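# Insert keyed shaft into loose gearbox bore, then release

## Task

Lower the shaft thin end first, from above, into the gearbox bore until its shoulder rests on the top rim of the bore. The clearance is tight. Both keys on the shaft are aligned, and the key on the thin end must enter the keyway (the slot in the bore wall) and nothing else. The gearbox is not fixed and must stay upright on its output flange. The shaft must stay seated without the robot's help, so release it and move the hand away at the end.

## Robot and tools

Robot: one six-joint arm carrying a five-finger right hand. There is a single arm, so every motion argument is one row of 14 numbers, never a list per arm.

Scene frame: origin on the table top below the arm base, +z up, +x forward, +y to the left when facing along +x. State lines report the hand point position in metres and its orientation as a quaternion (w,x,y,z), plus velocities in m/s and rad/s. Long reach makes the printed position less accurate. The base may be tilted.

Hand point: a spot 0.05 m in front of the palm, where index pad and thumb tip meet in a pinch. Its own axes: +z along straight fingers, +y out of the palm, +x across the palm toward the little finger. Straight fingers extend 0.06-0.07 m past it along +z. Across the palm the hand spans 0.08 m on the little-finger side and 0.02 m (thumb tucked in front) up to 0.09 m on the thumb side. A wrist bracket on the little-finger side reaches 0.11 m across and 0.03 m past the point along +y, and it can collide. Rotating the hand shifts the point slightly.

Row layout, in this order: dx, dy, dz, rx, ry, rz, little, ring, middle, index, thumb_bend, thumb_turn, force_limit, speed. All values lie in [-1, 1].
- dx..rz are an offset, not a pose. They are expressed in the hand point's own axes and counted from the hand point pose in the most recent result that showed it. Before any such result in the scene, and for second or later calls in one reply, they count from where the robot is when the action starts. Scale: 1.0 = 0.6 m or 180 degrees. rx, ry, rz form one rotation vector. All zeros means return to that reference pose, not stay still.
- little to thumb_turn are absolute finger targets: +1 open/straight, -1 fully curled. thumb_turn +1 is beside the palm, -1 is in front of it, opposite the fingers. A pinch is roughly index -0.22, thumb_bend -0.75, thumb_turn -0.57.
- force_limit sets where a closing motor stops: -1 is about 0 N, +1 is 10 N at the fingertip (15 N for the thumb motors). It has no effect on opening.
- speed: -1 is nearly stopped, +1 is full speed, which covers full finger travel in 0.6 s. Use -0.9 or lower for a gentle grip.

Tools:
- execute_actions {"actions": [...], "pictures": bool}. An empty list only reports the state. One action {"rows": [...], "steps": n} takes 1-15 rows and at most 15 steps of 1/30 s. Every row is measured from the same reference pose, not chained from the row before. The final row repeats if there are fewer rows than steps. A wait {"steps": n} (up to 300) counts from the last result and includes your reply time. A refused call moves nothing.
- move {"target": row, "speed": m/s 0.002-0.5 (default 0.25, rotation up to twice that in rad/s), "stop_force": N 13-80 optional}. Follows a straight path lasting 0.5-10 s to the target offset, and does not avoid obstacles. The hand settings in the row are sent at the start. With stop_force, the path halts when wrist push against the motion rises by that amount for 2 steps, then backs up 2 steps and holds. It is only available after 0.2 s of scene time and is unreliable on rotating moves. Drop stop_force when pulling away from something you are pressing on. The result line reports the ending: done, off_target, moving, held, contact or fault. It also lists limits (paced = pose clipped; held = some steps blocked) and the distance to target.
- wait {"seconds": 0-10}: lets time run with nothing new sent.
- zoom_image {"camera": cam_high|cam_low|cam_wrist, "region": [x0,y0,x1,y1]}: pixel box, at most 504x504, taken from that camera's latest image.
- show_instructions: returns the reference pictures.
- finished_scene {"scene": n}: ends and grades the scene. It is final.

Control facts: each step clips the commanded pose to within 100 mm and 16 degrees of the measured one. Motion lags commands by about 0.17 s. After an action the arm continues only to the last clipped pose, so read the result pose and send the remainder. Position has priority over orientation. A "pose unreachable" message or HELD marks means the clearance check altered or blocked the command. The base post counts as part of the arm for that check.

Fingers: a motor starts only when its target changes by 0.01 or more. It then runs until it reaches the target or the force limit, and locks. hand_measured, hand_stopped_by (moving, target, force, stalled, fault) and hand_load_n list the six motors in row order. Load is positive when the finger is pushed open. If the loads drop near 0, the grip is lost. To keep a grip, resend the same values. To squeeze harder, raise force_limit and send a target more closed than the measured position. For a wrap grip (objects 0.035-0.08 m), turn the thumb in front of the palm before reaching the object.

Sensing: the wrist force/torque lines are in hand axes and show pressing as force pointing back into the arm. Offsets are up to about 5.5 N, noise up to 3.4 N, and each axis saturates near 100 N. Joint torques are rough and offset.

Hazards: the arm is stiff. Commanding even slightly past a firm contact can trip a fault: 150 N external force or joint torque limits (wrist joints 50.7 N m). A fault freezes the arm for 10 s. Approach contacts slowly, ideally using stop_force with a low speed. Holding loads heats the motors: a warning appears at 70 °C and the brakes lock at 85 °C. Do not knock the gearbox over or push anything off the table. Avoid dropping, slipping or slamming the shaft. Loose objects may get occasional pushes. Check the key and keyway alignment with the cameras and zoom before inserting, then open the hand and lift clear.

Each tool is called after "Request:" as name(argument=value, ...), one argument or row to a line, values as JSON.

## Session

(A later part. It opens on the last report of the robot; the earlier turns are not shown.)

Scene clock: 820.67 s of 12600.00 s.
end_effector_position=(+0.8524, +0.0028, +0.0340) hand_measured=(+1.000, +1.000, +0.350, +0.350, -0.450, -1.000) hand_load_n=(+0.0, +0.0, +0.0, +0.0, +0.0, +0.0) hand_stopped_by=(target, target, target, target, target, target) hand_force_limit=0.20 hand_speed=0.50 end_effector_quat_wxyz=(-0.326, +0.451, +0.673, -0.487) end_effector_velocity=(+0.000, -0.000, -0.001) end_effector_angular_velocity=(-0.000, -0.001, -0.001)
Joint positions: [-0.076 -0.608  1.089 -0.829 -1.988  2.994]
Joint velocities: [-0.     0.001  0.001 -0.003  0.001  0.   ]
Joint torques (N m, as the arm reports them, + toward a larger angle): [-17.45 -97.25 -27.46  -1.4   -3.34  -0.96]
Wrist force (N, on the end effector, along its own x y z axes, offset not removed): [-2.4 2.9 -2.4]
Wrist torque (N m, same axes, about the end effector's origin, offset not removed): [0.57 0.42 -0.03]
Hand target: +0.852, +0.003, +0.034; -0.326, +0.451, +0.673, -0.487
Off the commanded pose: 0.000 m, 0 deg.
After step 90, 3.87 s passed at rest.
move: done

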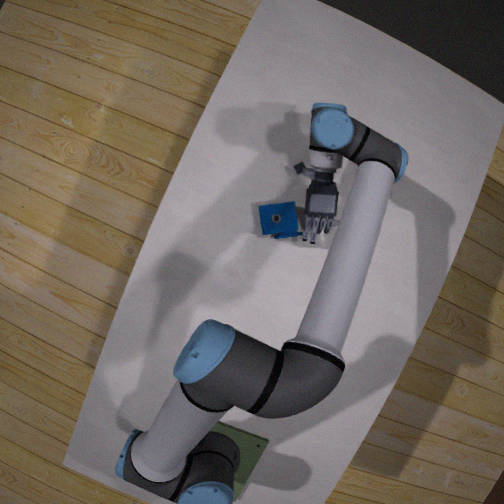

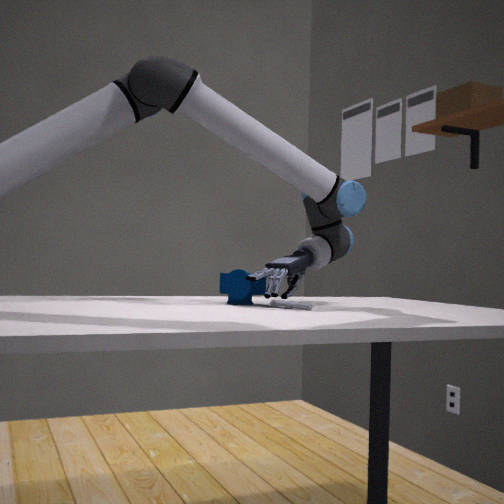

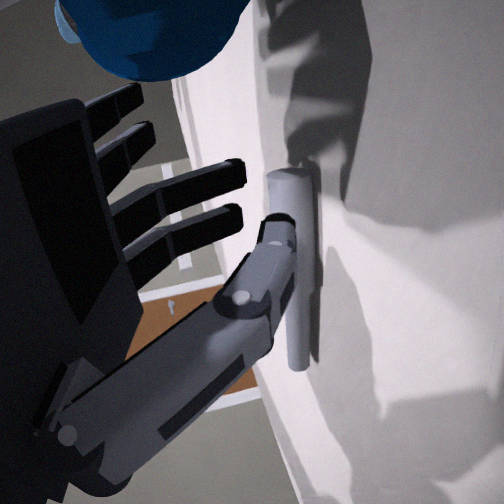

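Request:
move(
  target=[-0.012,0,0,0,0,0,1,1,0.35,0.35,-0.45,-1,0.2,0.5],
  speed=0.02,
)

Request:
move(
  target=[0,0.027,0.00875,0,0,0,1,1,0.35,0.35,-0.45,-1,0.2,0.5],
  speed=0.015,
  stop_force=13,
)

Request:
zoom_image(
  camera="cam_low",
  region=[220,240,340,330],
)

Scene clock: 824.17 s of 12600.00 s.
end_effector_position=(+0.8550, -0.0036, +0.0340) hand_measured=(+1.000, +1.000, +0.350, +0.350, -0.450, -1.000) hand_load_n=(+0.0, +0.0, +0.0, +0.0, +0.0, +0.0) hand_stopped_by=(target, target, target, target, target, target) hand_force_limit=0.20 hand_speed=0.50 end_effector_quat_wxyz=(-0.326, +0.451, +0.673, -0.487) end_effector_velocity=(+0.001, -0.002, +0.000) end_effector_angular_velocity=(-0.001, -0.001, -0.001)
Joint positions: [-0.082 -0.605  1.083 -0.827 -1.994  2.991]
Joint velocities: [-0.002  0.001 -0.003  0.001 -0.001  0.   ]
Joint torques (N m, as the arm reports them, + toward a larger angle): [-21.32 -95.31 -47.29   2.74  -2.76  -3.48]
Wrist force (N, on the end effector, along its own x y z axes, offset not removed): [-0.3 -5.9 -5.8]
Wrist torque (N m, same axes, about the end effector's origin, offset not removed): [-0.58 0.54 -0.49]
Hand target: +0.855, -0.004, +0.034; -0.326, +0.451, +0.673, -0.487
Off the commanded pose: 0.000 m, 0 deg.
move: done

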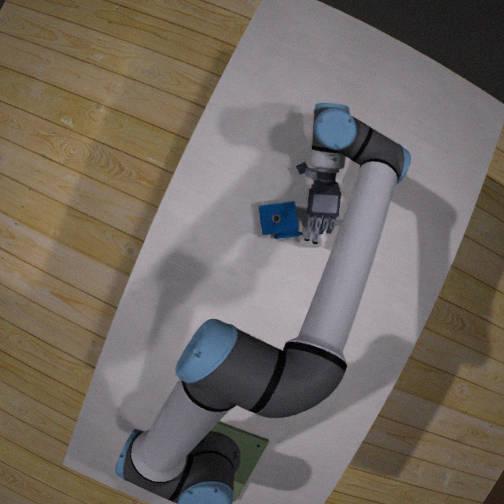

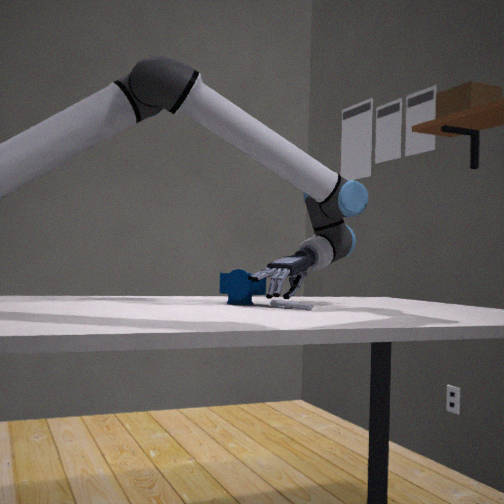

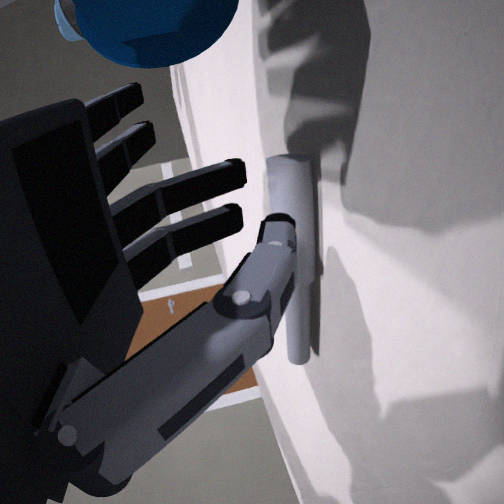

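Scene clock: 825.57 s of 12600.00 s.
end_effector_position=(+0.8551, -0.0036, +0.0172) hand_measured=(+1.000, +1.000, +0.350, +0.350, -0.450, -1.000) hand_load_n=(+0.0, +0.0, +0.0, +0.0, +0.0, +0.0) hand_stopped_by=(target, target, target, target, target, target) hand_force_limit=0.20 hand_speed=0.50 end_effector_quat_wxyz=(-0.326, +0.451, +0.673, -0.487) end_effector_velocity=(-0.000, +0.001, -0.003) end_effector_angular_velocity=(-0.000, -0.000, -0.002)
Joint positions: [-0.082 -0.59   1.087 -0.846 -1.994  2.991]
Joint velocities: [ 0.     0.003  0.    -0.003  0.002  0.001]
Joint torques (N m, as the arm reports them, + toward a larger angle): [ 14.02 -96.01 -27.46  -1.37   3.19   0.95]
Wrist force (N, on the end effector, along its own x y z axes, offset not removed): [1.1 -0.3 -8.3]
Wrist torque (N m, same axes, about the end effector's origin, offset not removed): [0.41 0.19 0.19]
Hand target: +0.855, -0.004, +0.017; -0.326, +0.451, +0.673, -0.487
Off the commanded pose: 0.000 m, 0 deg.
move: done

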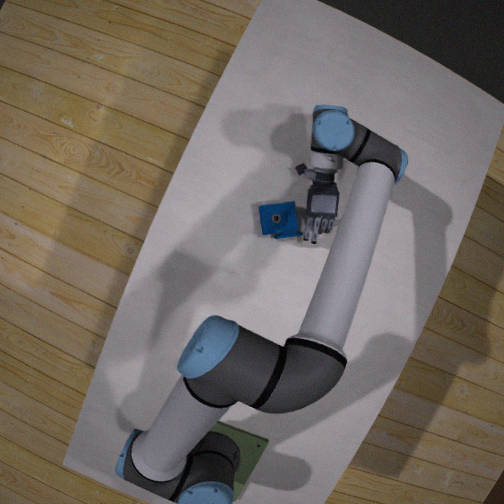

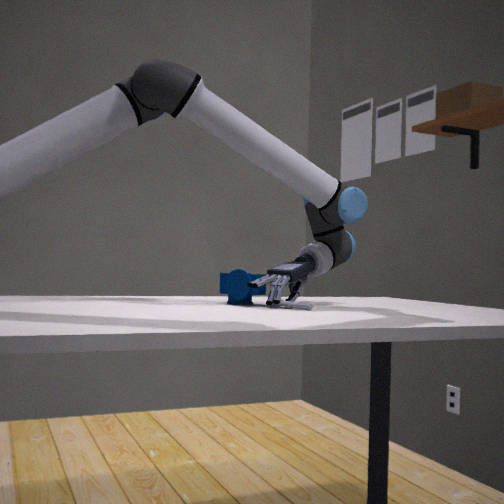

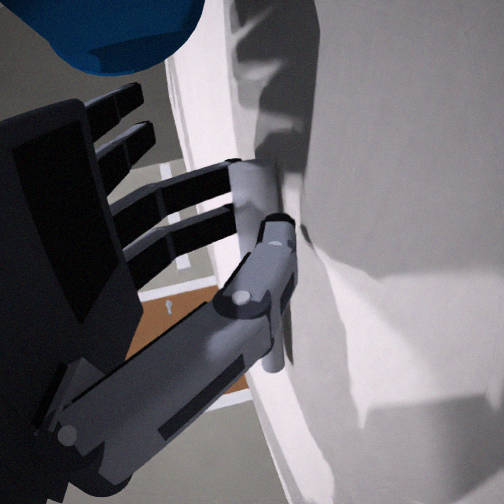

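Region (220, 240, 340, 330) of cam_low's 504x504 image, scaled by 4.200, with more detail than that image has; it fills the top 378 rows of this view, and the rest is white.

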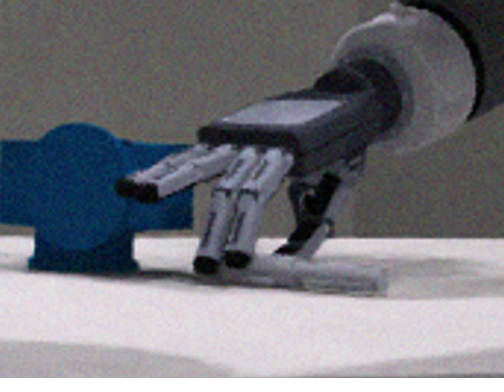

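Matches the earlier good pre-grasp view. Close.

Request:
execute_actions(
  actions=[
    {"rows":[[0,0,0,0,0,0,1,1,-0.4,-0.3,-0.7,-1,0.0,-0.6]],"steps":15},
  ],
  pictures=false,
)

Request:
wait(
  seconds=1.8,
)

Request:
execute_actions(
  actions=[
    {"rows":[[0,-0.002,0,0,0,0,1,1,-0.45,-0.35,-0.85,-1,0.5,-0.6]],"steps":15},
  ],
  pictures=false,
)

Request:
move(
  target=[0,-0.079,-0.026,0,0,0,1,1,-0.45,-0.35,-0.85,-1,0.5,-0.6],
  speed=0.05,
)

Request:
zoom_image(
  camera="cam_low",
  region=[220,220,340,310],
)

Scene clock: 829.90 s of 12600.00 s.
end_effector_position=(+0.8550, -0.0036, +0.0172) hand_measured=(+1.000, +1.000, +0.086, +0.086, -0.616, -1.000) hand_load_n=(+0.0, +0.0, +5.5, +2.5, +1.0, -0.5) hand_stopped_by=(target, target, force, moving, moving, target) hand_force_limit=0.00 hand_speed=-0.60 end_effector_quat_wxyz=(-0.326, +0.451, +0.673, -0.487) end_effector_velocity=(+0.000, -0.000, +0.001) end_effector_angular_velocity=(-0.000, -0.002, +0.001)
Joint positions: [-0.082 -0.59   1.087 -0.846 -1.994  2.992]
Joint velocities: [ 0.    -0.002  0.    -0.    -0.001 -0.   ]
Joint torques (N m, as the arm reports them, + toward a larger angle): [  13.4  -127.54  -36.19    0.77    2.83    2.06]
Wrist force (N, on the end effector, along its own x y z axes, offset not removed): [-2.4 -7.7 2.6]
Wrist torque (N m, same axes, about the end effector's origin, offset not removed): [0.18 0.37 -0.28]
Hand target: +0.855, -0.004, +0.017; -0.326, +0.451, +0.673, -0.487
Off the commanded pose: 0.000 m, 0 deg.
Steps of this call (steps 1 to 90: nothing new was sent; then 0.83 s passed at rest; steps 91 to 105: all 15 steps of this action). Readings (end_effector_position | what the end effector reports):
91: (+0.8551, -0.0036, +0.0170) | hand_measured=(+1.000, +1.000, +0.350, +0.350, -0.450, -1.000) hand_load_n=(+0.0, +0.0, +0.0, +0.0, +0.0, +0.0) hand_stopped_by=(target, target, moving, moving, moving, target) hand_force_limit=0.00 hand_speed=-0.60
92: (+0.8551, -0.0036, +0.0170) | hand_measured=(+1.000, +1.000, +0.350, +0.350, -0.450, -1.000) hand_load_n=(+0.0, +0.0, +0.0, +0.0, +0.0, +0.0) hand_stopped_by=(target, target, moving, moving, moving, target) hand_force_limit=0.00 hand_speed=-0.60
94: (+0.8551, -0.0036, +0.0170) | hand_measured=(+1.000, +1.000, +0.330, +0.330, -0.462, -1.000) hand_load_n=(+0.0, +0.0, +0.0, +0.0, +0.0, +0.0) hand_stopped_by=(target, target, moving, moving, moving, target) hand_force_limit=0.00 hand_speed=-0.60
98: (+0.8551, -0.0036, +0.0170) | hand_measured=(+1.000, +1.000, +0.240, +0.240, -0.518, -1.000) hand_load_n=(+0.0, +0.0, +0.0, +0.0, +0.0, +0.0) hand_stopped_by=(target, target, moving, moving, moving, target) hand_force_limit=0.00 hand_speed=-0.60
105: the state above

Scene clock: 831.70 s of 12600.00 s.
end_effector_position=(+0.8551, -0.0036, +0.0172) hand_measured=(+1.000, +1.000, +0.088, +0.042, -0.694, -1.000) hand_load_n=(+0.0, +0.0, +4.0, +7.0, +3.5, -2.0) hand_stopped_by=(target, target, force, force, target, target) hand_force_limit=0.00 hand_speed=-0.60 end_effector_quat_wxyz=(-0.326, +0.451, +0.673, -0.487) end_effector_velocity=(+0.000, +0.000, -0.000) end_effector_angular_velocity=(+0.001, +0.000, +0.000)
Joint positions: [-0.082 -0.59   1.087 -0.846 -1.994  2.991]
Joint velocities: [ 0.     0.001 -0.001  0.     0.    -0.001]
Joint torques (N m, as the arm reports them, + toward a larger angle): [  14.49 -130.9   -50.91   -3.16    3.11   -3.56]
Wrist force (N, on the end effector, along its own x y z axes, offset not removed): [-6.3 -5.8 -1.4]
Wrist torque (N m, same axes, about the end effector's origin, offset not removed): [-0.10 1.10 -0.77]
Hand target: +0.855, -0.004, +0.017; -0.326, +0.451, +0.673, -0.487
Off the commanded pose: 0.000 m, 0 deg.
Steps of this call (steps 1 to 54: nothing new was sent). Readings (end_effector_position | what the end effector reports):
1: (+0.8550, -0.0036, +0.0172) | hand_measured=(+1.000, +1.000, +0.086, +0.064, -0.630, -1.000) hand_load_n=(+0.0, +0.0, +4.0, +1.0, +0.0, -0.5) hand_stopped_by=(target, target, force, moving, moving, target) hand_force_limit=0.00 hand_speed=-0.60
2: (+0.8550, -0.0036, +0.0172) | hand_measured=(+1.000, +1.000, +0.088, +0.042, -0.644, -1.000) hand_load_n=(+0.0, +0.0, +3.5, +5.5, +1.5, -2.0) hand_stopped_by=(target, target, force, force, moving, target) hand_force_limit=0.00 hand_speed=-0.60
4: (+0.8550, -0.0036, +0.0172) | hand_measured=(+1.000, +1.000, +0.088, +0.042, -0.670, -1.000) hand_load_n=(+0.0, +0.0, +4.0, +6.0, +3.0, -2.0) hand_stopped_by=(target, target, force, force, moving, target) hand_force_limit=0.00 hand_speed=-0.60
8: (+0.8550, -0.0036, +0.0172) | hand_measured=(+1.000, +1.000, +0.088, +0.042, -0.696, -1.000) hand_load_n=(+0.0, +0.0, +4.0, +7.0, +3.5, -2.0) hand_stopped_by=(target, target, force, force, moving, target) hand_force_limit=0.00 hand_speed=-0.60
54: the state above

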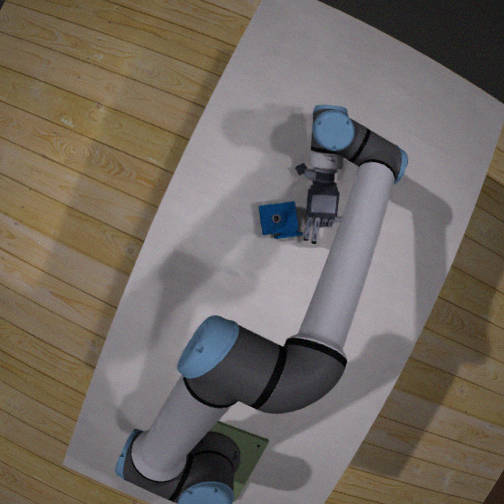

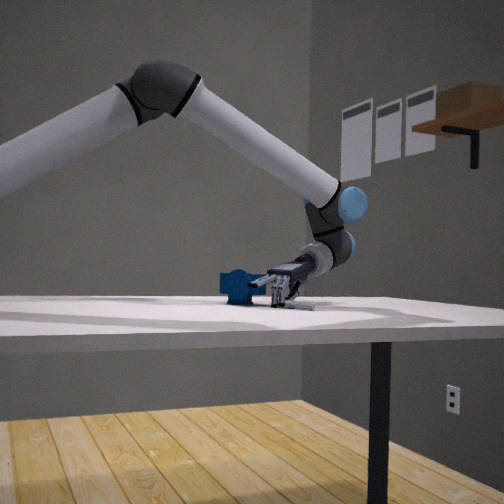

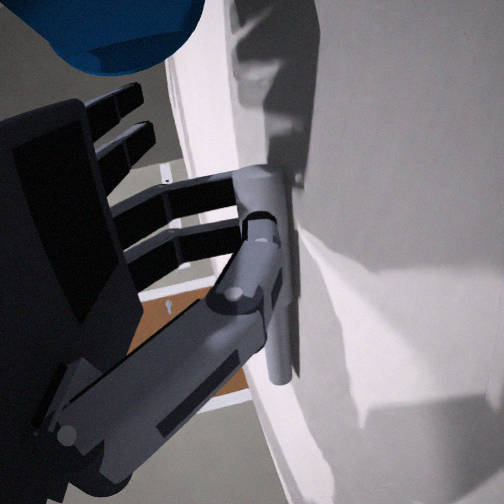

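Scene clock: 832.20 s of 12600.00 s.
end_effector_position=(+0.8548, -0.0036, +0.0184) hand_measured=(+1.000, +1.000, +0.070, +0.030, -0.840, -1.000) hand_load_n=(+0.0, +0.0, +7.5, +18.5, +9.5, -3.0) hand_stopped_by=(target, target, force, force, moving, target) hand_force_limit=0.50 hand_speed=-0.60 end_effector_quat_wxyz=(-0.326, +0.451, +0.673, -0.487) end_effector_velocity=(-0.000, -0.001, +0.002) end_effector_angular_velocity=(-0.001, -0.001, -0.001)
Joint positions: [-0.082 -0.592  1.088 -0.845 -1.994  2.991]
Joint velocities: [-0.001 -0.002  0.001  0.001 -0.     0.001]
Joint torques (N m, as the arm reports them, + toward a larger angle): [ -21.12 -132.97  -29.19    2.75   -3.15   -3.56]
Wrist force (N, on the end effector, along its own x y z axes, offset not removed): [2.9 1.3 -0.9]
Wrist torque (N m, same axes, about the end effector's origin, offset not removed): [0.21 -0.26 0.12]
Hand target: +0.855, -0.004, +0.018; -0.326, +0.451, +0.673, -0.487
Off the commanded pose: 0.000 m, 0 deg.
Steps of this call (steps 1 to 15: all 15 steps of this action). Readings (end_effector_position | what the end effector reports):
1: (+0.8551, -0.0036, +0.0172) | hand_measured=(+1.000, +1.000, +0.088, +0.042, -0.694, -1.000) hand_load_n=(+0.0, +0.0, +4.0, +7.0, +3.5, -2.0) hand_stopped_by=(target, target, moving, moving, moving, target) hand_force_limit=0.50 hand_speed=-0.60
2: (+0.8551, -0.0036, +0.0174) | hand_measured=(+1.000, +1.000, +0.088, +0.042, -0.694, -1.000) hand_load_n=(+0.0, +0.0, +4.0, +7.0, +3.5, -2.0) hand_stopped_by=(target, target, moving, moving, moving, target) hand_force_limit=0.50 hand_speed=-0.60
4: (+0.8552, -0.0036, +0.0178) | hand_measured=(+1.000, +1.000, +0.068, +0.028, -0.700, -1.000) hand_load_n=(+0.0, +0.0, +7.5, +11.0, +7.5, -2.5) hand_stopped_by=(target, target, force, force, moving, target) hand_force_limit=0.50 hand_speed=-0.60
8: (+0.8550, -0.0036, +0.0182) | hand_measured=(+1.000, +1.000, +0.070, +0.030, -0.756, -1.000) hand_load_n=(+0.0, +0.0, +7.5, +14.5, +7.0, -3.0) hand_stopped_by=(target, target, force, force, moving, target) hand_force_limit=0.50 hand_speed=-0.60
15: the state above

Scene clock: 833.87 s of 12600.00 s.
end_effector_position=(+0.8548, -0.0036, +0.0680) hand_measured=(+1.000, +1.000, +0.070, +0.030, -0.834, -1.000) hand_load_n=(+0.0, +0.0, +7.5, +18.5, +9.0, -3.0) hand_stopped_by=(target, target, force, force, stalled, target) hand_force_limit=0.50 hand_speed=-0.60 end_effector_quat_wxyz=(-0.326, +0.451, +0.673, -0.487) end_effector_velocity=(-0.000, -0.000, +0.002) end_effector_angular_velocity=(+0.001, -0.000, -0.000)
Joint positions: [-0.082 -0.633  1.072 -0.788 -1.994  2.991]
Joint velocities: [-0.    -0.002 -0.     0.002  0.    -0.001]
Joint torques (N m, as the arm reports them, + toward a larger angle): [ -20.74 -132.95  -51.74    2.27   -2.82   -3.12]
Wrist force (N, on the end effector, along its own x y z axes, offset not removed): [4.6 -3.4 -1.9]
Wrist torque (N m, same axes, about the end effector's origin, offset not removed): [-0.63 -0.58 -0.05]
Hand target: +0.855, -0.004, +0.068; -0.326, +0.451, +0.673, -0.487
Off the commanded pose: 0.000 m, 0 deg.
move: done

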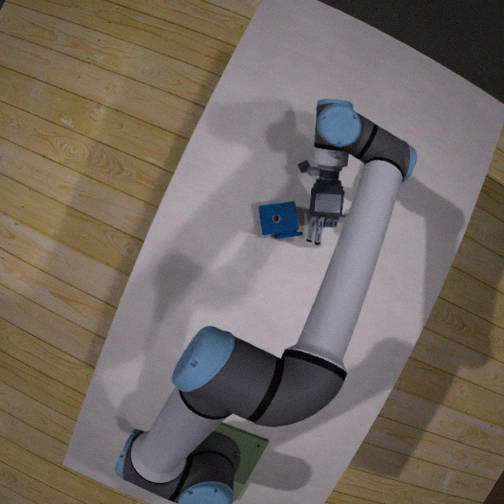

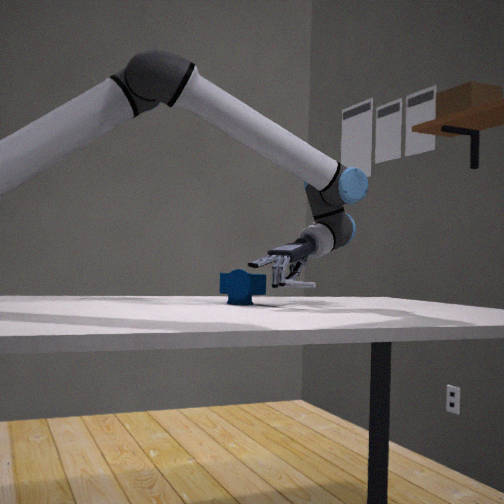

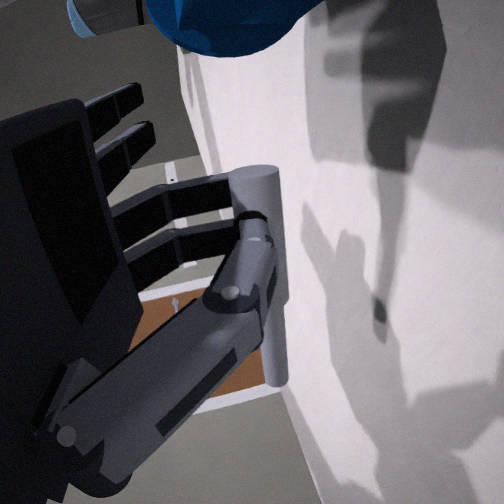

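Region (220, 220, 340, 310) of cam_low's 504x504 image, scaled by 4.200, with more detail than that image has; it fills the top 378 rows of this view, and the rest is white.

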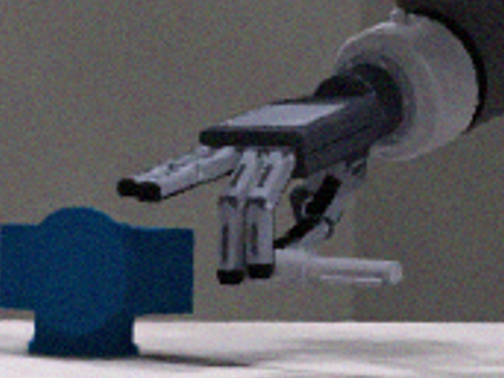

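Request:
move(
  target=[0,-0.262,-0.085,0.1,0,0,1,1,-0.45,-0.35,-0.85,-1,0.5,-0.6],
  speed=0.12,
)

Request:
move(
  target=[0,0,0,0,0,-0.5,1,1,-0.45,-0.35,-0.85,-1,0.5,-0.6],
  speed=0.25,
)

Request:
zoom_image(
  camera="cam_low",
  region=[240,160,360,290],
)

Scene clock: 842.20 s of 12600.00 s.
end_effector_position=(+0.8540, -0.0035, +0.2329) hand_measured=(+1.000, +1.000, +0.070, +0.030, -0.834, -1.000) hand_load_n=(+0.0, +0.0, +7.5, +18.0, +9.0, -3.0) hand_stopped_by=(target, target, force, force, stalled, target) hand_force_limit=0.50 hand_speed=-0.60 end_effector_quat_wxyz=(-0.392, +0.395, +0.589, -0.586) end_effector_velocity=(-0.000, +0.001, +0.001) end_effector_angular_velocity=(-0.002, +0.007, -0.002)
Joint positions: [-0.07  -0.553  0.746 -0.197 -2.005  3.137]
Joint velocities: [ 0.     0.004 -0.006  0.01   0.002  0.003]
Joint torques (N m, as the arm reports them, + toward a larger angle): [  15.89 -102.16  -52.83    4.48    3.68    4.29]
Wrist force (N, on the end effector, along its own x y z axes, offset not removed): [-1.9 5.3 0.6]
Wrist torque (N m, same axes, about the end effector's origin, offset not removed): [0.55 0.37 -0.21]
Hand target: +0.854, -0.004, +0.233; -0.393, +0.395, +0.588, -0.586
Off the commanded pose: 0.000 m, 0 deg.
After step 90, 3.43 s passed at rest.
move: done

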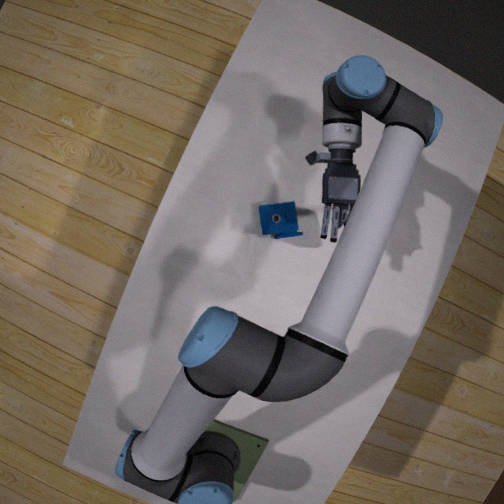

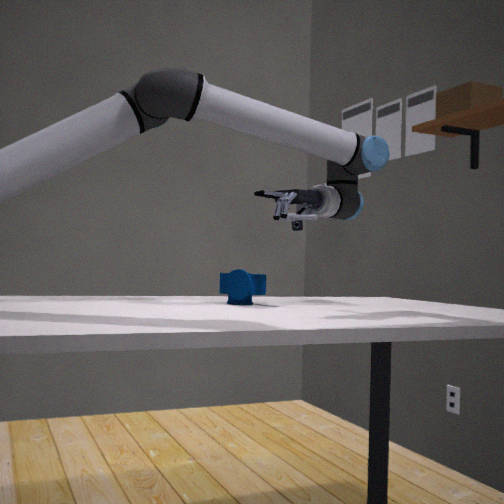

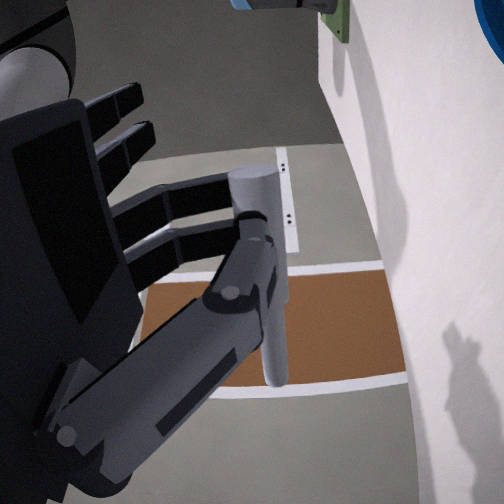

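Scene clock: 845.90 s of 12600.00 s.
end_effector_position=(+0.8538, -0.0037, +0.2330) hand_measured=(+1.000, +1.000, +0.070, +0.030, -0.834, -1.000) hand_load_n=(+0.0, +0.0, +7.5, +19.0, +8.5, -2.5) hand_stopped_by=(target, target, force, force, stalled, target) hand_force_limit=0.50 hand_speed=-0.60 end_effector_quat_wxyz=(+0.692, +0.137, -0.695, +0.138) end_effector_velocity=(-0.000, -0.000, +0.000) end_effector_angular_velocity=(+0.010, +0.005, +0.000)
Joint positions: [-0.144 -0.468  0.632 -0.169 -2.079  1.568]
Joint velocities: [-0.    -0.     0.001 -0.    -0.    -0.011]
Joint torques (N m, as the arm reports them, + toward a larger angle): [ -20.82 -108.27  -32.66    0.09   -3.29   -3.94]
Wrist force (N, on the end effector, along its own x y z axes, offset not removed): [-0.4 -3.3 -0.7]
Wrist torque (N m, same axes, about the end effector's origin, offset not removed): [-0.34 -0.08 -0.21]
Hand target: +0.854, -0.004, +0.233; +0.692, +0.137, -0.695, +0.137
Off the commanded pose: 0.000 m, 0 deg.
move: done

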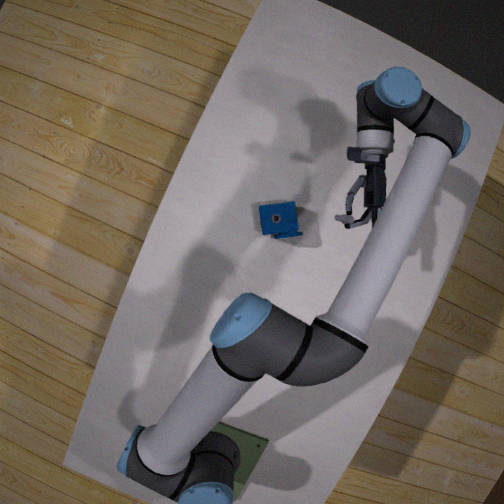

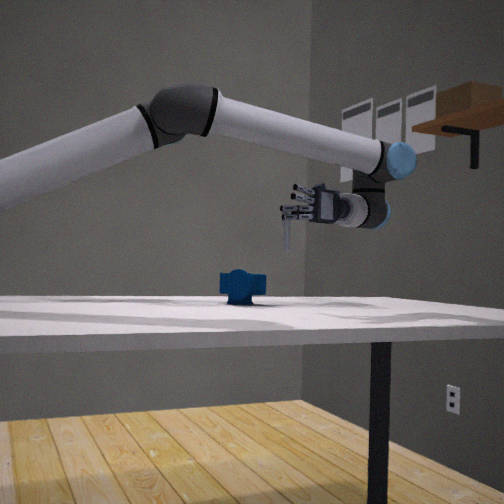

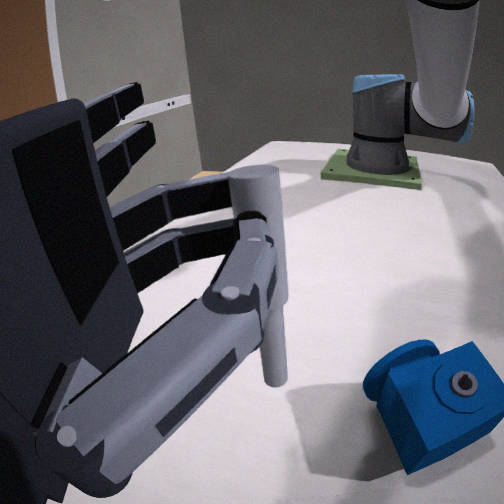

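Region (240, 160, 360, 290) of cam_low's 504x504 image, scaled by 3.877, with more detail than that image has; it fills the left 465 columns of this view, and the rest is white.

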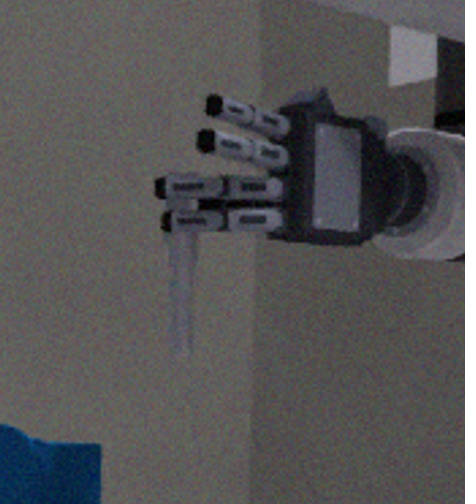

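Request:
move(
  target=[-0.008,0.257,0.019,-0.041,0,0,1,1,-0.45,-0.35,-0.85,-1,0.5,-0.6],
  speed=0.1,
)

Request:
zoom_image(
  camera="cam_wrist",
  region=[200,300,360,480],
)

Request:
zoom_image(
  camera="cam_low",
  region=[200,190,320,310],
)

Scene clock: 856.03 s of 12600.00 s.
end_effector_position=(+0.7850, +0.1345, +0.2277) hand_measured=(+1.000, +1.000, +0.070, +0.030, -0.834, -1.000) hand_load_n=(+0.0, +0.0, +7.5, +19.0, +8.0, -2.5) hand_stopped_by=(target, target, force, force, stalled, target) hand_force_limit=0.50 hand_speed=-0.60 end_effector_quat_wxyz=(+0.699, +0.092, -0.703, +0.093) end_effector_velocity=(-0.001, +0.003, -0.001) end_effector_angular_velocity=(+0.000, -0.000, -0.001)
Joint positions: [-0.053 -0.596  0.891 -0.299 -1.86   1.568]
Joint velocities: [ 0.002 -0.001  0.004 -0.003  0.004 -0.   ]
Joint torques (N m, as the arm reports them, + toward a larger angle): [  16.08 -136.91  -30.83    0.17    3.02    1.22]
Wrist force (N, on the end effector, along its own x y z axes, offset not removed): [-0.8 -0.9 1.3]
Wrist torque (N m, same axes, about the end effector's origin, offset not removed): [-0.01 -0.24 -0.14]
Hand target: +0.785, +0.135, +0.228; +0.699, +0.092, -0.703, +0.092
Off the commanded pose: 0.000 m, 0 deg.
After step 90, 5.10 s passed at rest.
move: done

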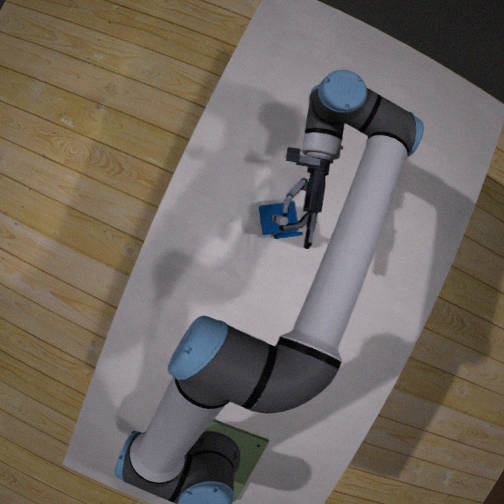

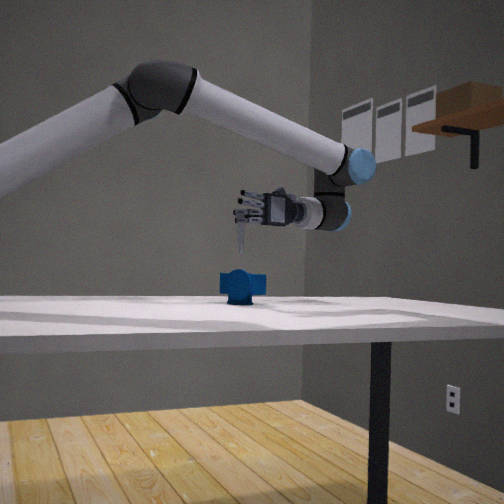

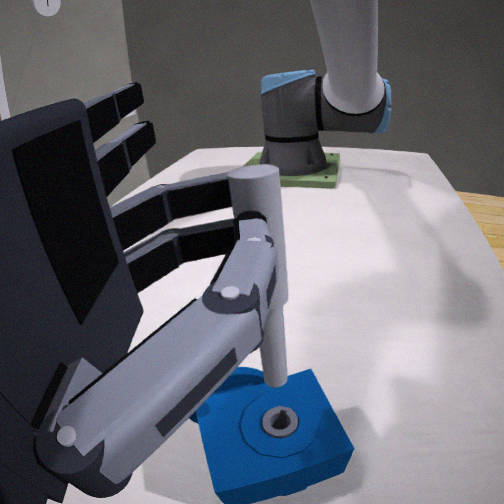

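Region (200, 300, 360, 480) of cam_wrist's 504x504 image, scaled by 2.800, with more detail than that image has.

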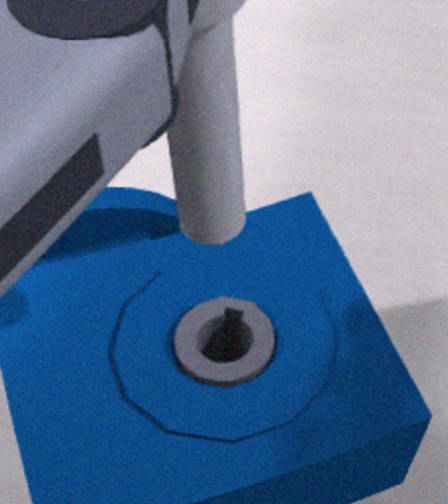

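Region (200, 190, 320, 310) of cam_low's 504x504 image, scaled by 4.200, with more detail than that image has.

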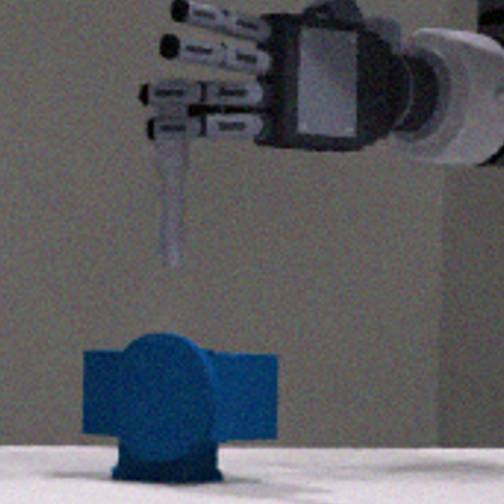

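Request:
move(
  target=[-0.05,0,0,-0.044,0,0,1,1,-0.45,-0.35,-0.85,-1,0.5,-0.6],
  speed=0.04,
)

Request:
zoom_image(
  camera="cam_wrist",
  region=[230,330,330,430],
)

Request:
zoom_image(
  camera="cam_low",
  region=[210,220,280,290],
)

Scene clock: 867.67 s of 12600.00 s.
end_effector_position=(+0.7851, +0.1344, +0.1979) hand_measured=(+1.000, +1.000, +0.070, +0.030, -0.834, -1.000) hand_load_n=(+0.0, +0.0, +7.5, +19.0, +8.0, -2.5) hand_stopped_by=(target, target, force, force, stalled, target) hand_force_limit=0.50 hand_speed=-0.60 end_effector_quat_wxyz=(+0.704, +0.044, -0.708, +0.044) end_effector_velocity=(-0.000, +0.000, -0.003) end_effector_angular_velocity=(-0.000, +0.002, -0.010)
Joint positions: [-0.089 -0.588  0.929 -0.346 -1.759  1.568]
Joint velocities: [-0.002  0.001  0.003 -0.003  0.008  0.   ]
Joint torques (N m, as the arm reports them, + toward a larger angle): [-21.94 -96.16 -30.71   0.81   3.43   3.58]
Wrist force (N, on the end effector, along its own x y z axes, offset not removed): [-2.6 -0.3 -2.7]
Wrist torque (N m, same axes, about the end effector's origin, offset not removed): [0.20 0.32 -0.30]
Hand target: +0.785, +0.134, +0.198; +0.704, +0.043, -0.708, +0.044
Off the commanded pose: 0.000 m, 0 deg.
After step 90, 6.60 s passed at rest.
move: done

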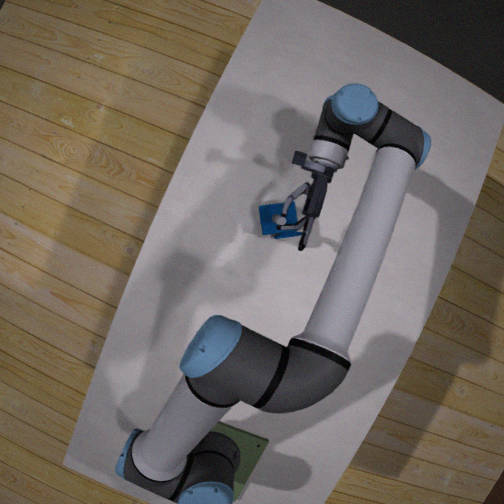

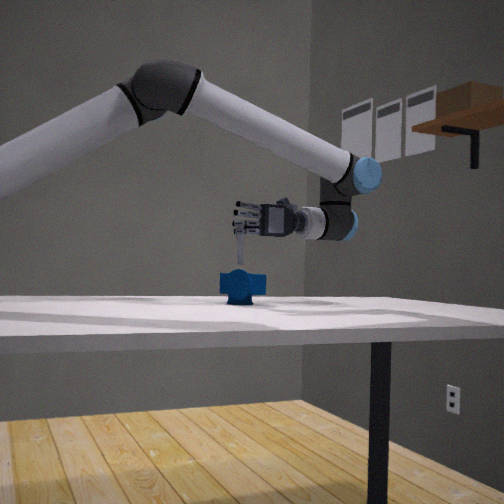

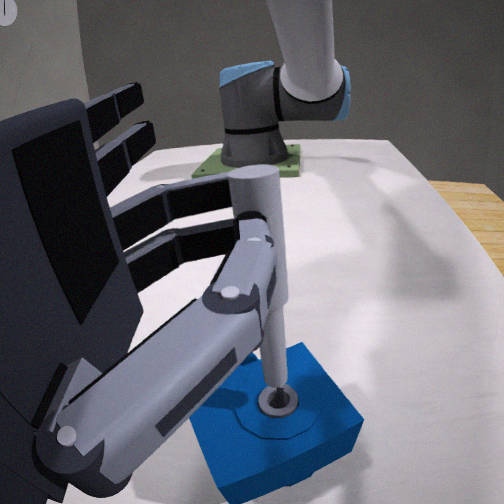

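Region (230, 330, 330, 430) of cam_wrist's 504x504 image, scaled by 5.040, with more detail than that image has.

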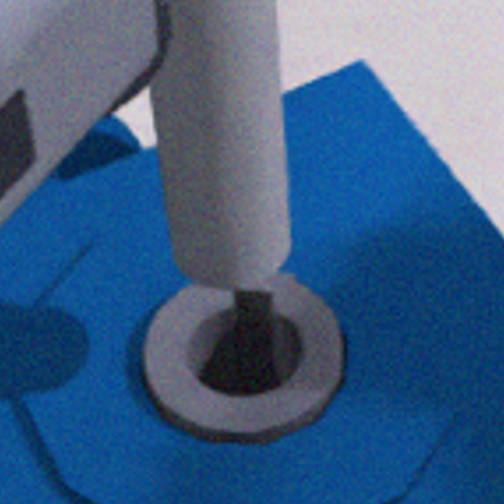

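Region (210, 220, 280, 290) of cam_low's 504x504 image, scaled by 7.200, with more detail than that image has.

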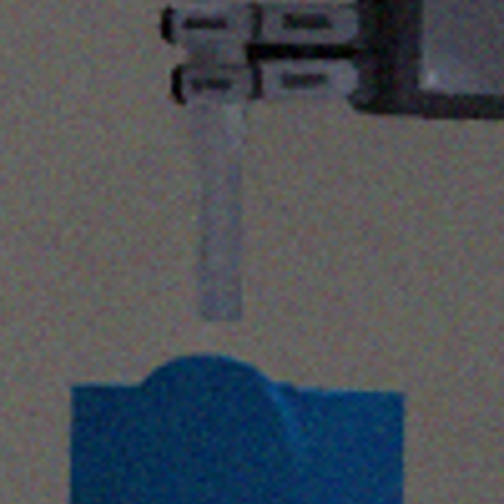

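Request:
move(
  target=[-0.02,0.0007,-0.0075,0,0,0,1,1,-0.45,-0.35,-0.85,-1,0.5,-0.6],
  speed=0.02,
)

Request:
zoom_image(
  camera="cam_wrist",
  region=[240,340,320,420],
)

Request:
zoom_image(
  camera="cam_low",
  region=[210,220,280,290],
)

Scene clock: 876.20 s of 12600.00 s.
end_effector_position=(+0.7895, +0.1354, +0.1862) hand_measured=(+1.000, +1.000, +0.070, +0.030, -0.834, -1.000) hand_load_n=(+0.0, +0.0, +7.5, +19.0, +8.0, -2.5) hand_stopped_by=(target, target, force, force, stalled, target) hand_force_limit=0.50 hand_speed=-0.60 end_effector_quat_wxyz=(+0.704, +0.044, -0.708, +0.044) end_effector_velocity=(+0.001, +0.000, -0.001) end_effector_angular_velocity=(-0.000, -0.001, -0.000)
Joint positions: [-0.088 -0.571  0.918 -0.351 -1.757  1.568]
Joint velocities: [ 0.     0.002 -0.004  0.     0.    -0.   ]
Joint torques (N m, as the arm reports them, + toward a larger angle): [  14.31 -100.41  -50.06    0.5     4.02    2.6 ]
Wrist force (N, on the end effector, along its own x y z axes, offset not removed): [-3.1 -1.5 -3.9]
Wrist torque (N m, same axes, about the end effector's origin, offset not removed): [0.00 0.09 -0.05]
Hand target: +0.790, +0.135, +0.186; +0.704, +0.044, -0.708, +0.044
Off the commanded pose: 0.000 m, 0 deg.
After step 90, 4.60 s passed at rest.
move: done

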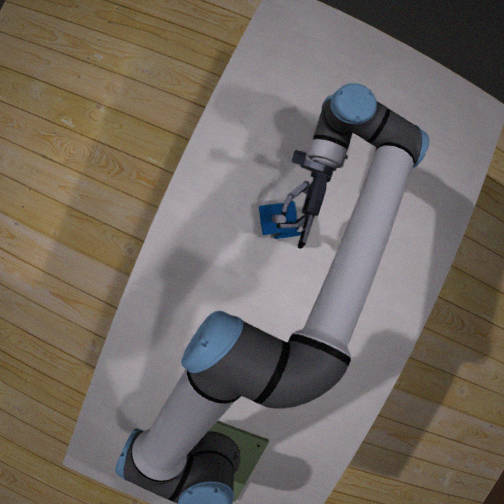

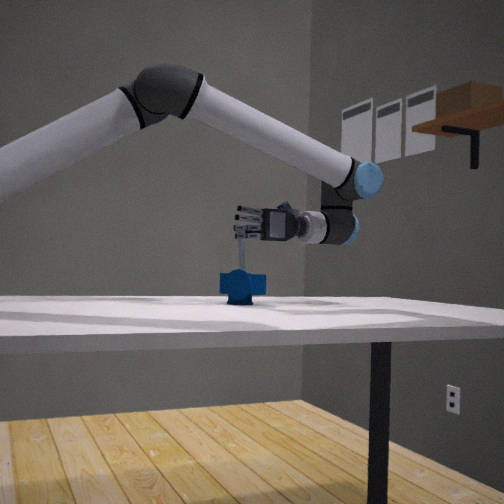

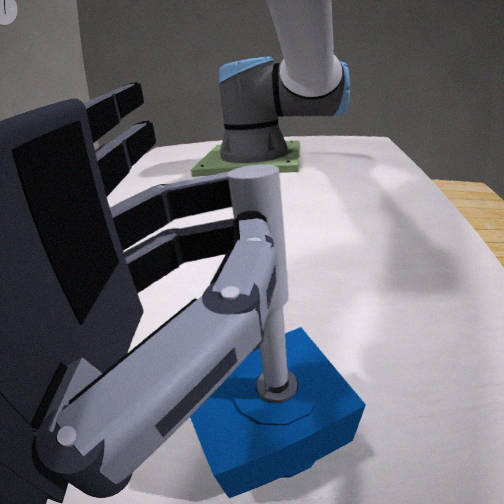

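Region (240, 340, 320, 420) of cam_wrist's 504x504 image, scaled by 6.300, with more detail than that image has.

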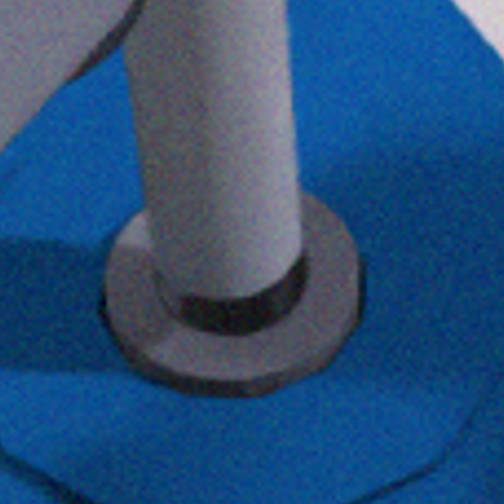

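Region (210, 220, 280, 290) of cam_low's 504x504 image, scaled by 7.200, with more detail than that image has.

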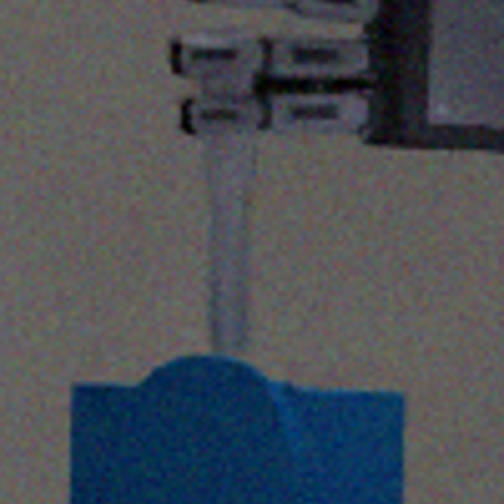

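Request:
move(
  target=[-0.011,0.0005,0,0,0,0,1,1,-0.45,-0.35,-0.85,-1,0.5,-0.6],
  speed=0.008,
  stop_force=13,
)

Request:
zoom_image(
  camera="cam_wrist",
  region=[240,340,320,420],
)

Scene clock: 881.23 s of 12600.00 s.
end_effector_position=(+0.7895, +0.1356, +0.1798) hand_measured=(+1.000, +1.000, +0.070, +0.030, -0.834, -1.000) hand_load_n=(+0.0, +0.0, +7.5, +19.0, +8.0, -2.5) hand_stopped_by=(target, target, force, force, stalled, target) hand_force_limit=0.50 hand_speed=-0.60 end_effector_quat_wxyz=(+0.704, +0.044, -0.708, +0.044) end_effector_velocity=(-0.000, -0.000, -0.002) end_effector_angular_velocity=(+0.001, +0.001, +0.001)
Joint positions: [-0.087 -0.566  0.921 -0.359 -1.757  1.568]
Joint velocities: [ 0.     0.002  0.001 -0.001 -0.001 -0.001]
Joint torques (N m, as the arm reports them, + toward a larger angle): [ 14.1  -97.01 -29.56  -0.09   3.69  -2.41]
Wrist force (N, on the end effector, along its own x y z axes, offset not removed): [-3.1 -0.2 -3.0]
Wrist torque (N m, same axes, about the end effector's origin, offset not removed): [0.25 0.16 -0.19]
Hand target: +0.789, +0.136, +0.180; +0.704, +0.044, -0.708, +0.044
Off the commanded pose: 0.000 m, 0 deg.
After step 90, 1.03 s passed at rest.
move: done

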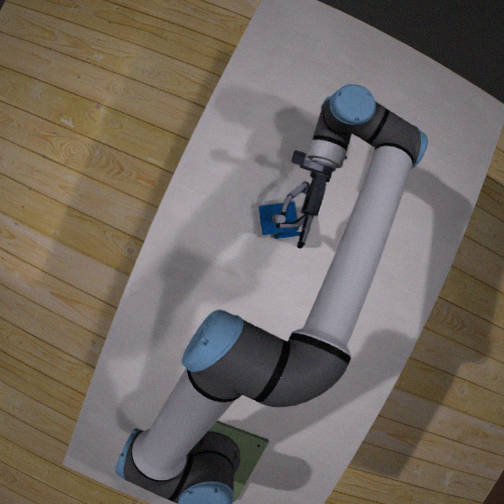

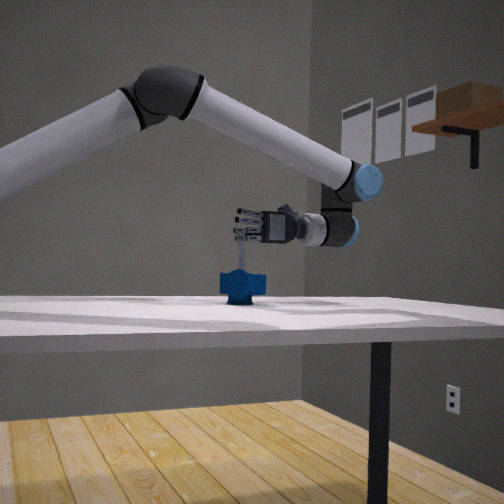

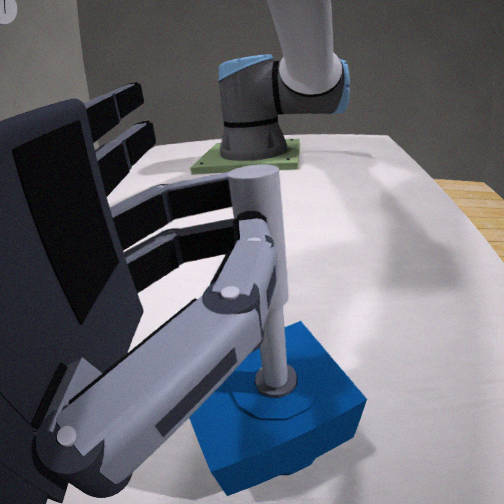

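Region (240, 340, 320, 420) of cam_wrist's 504x504 image, scaled by 6.300, with more detail than that image has.

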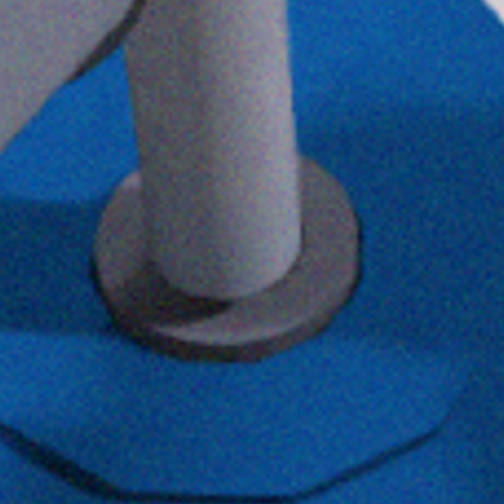

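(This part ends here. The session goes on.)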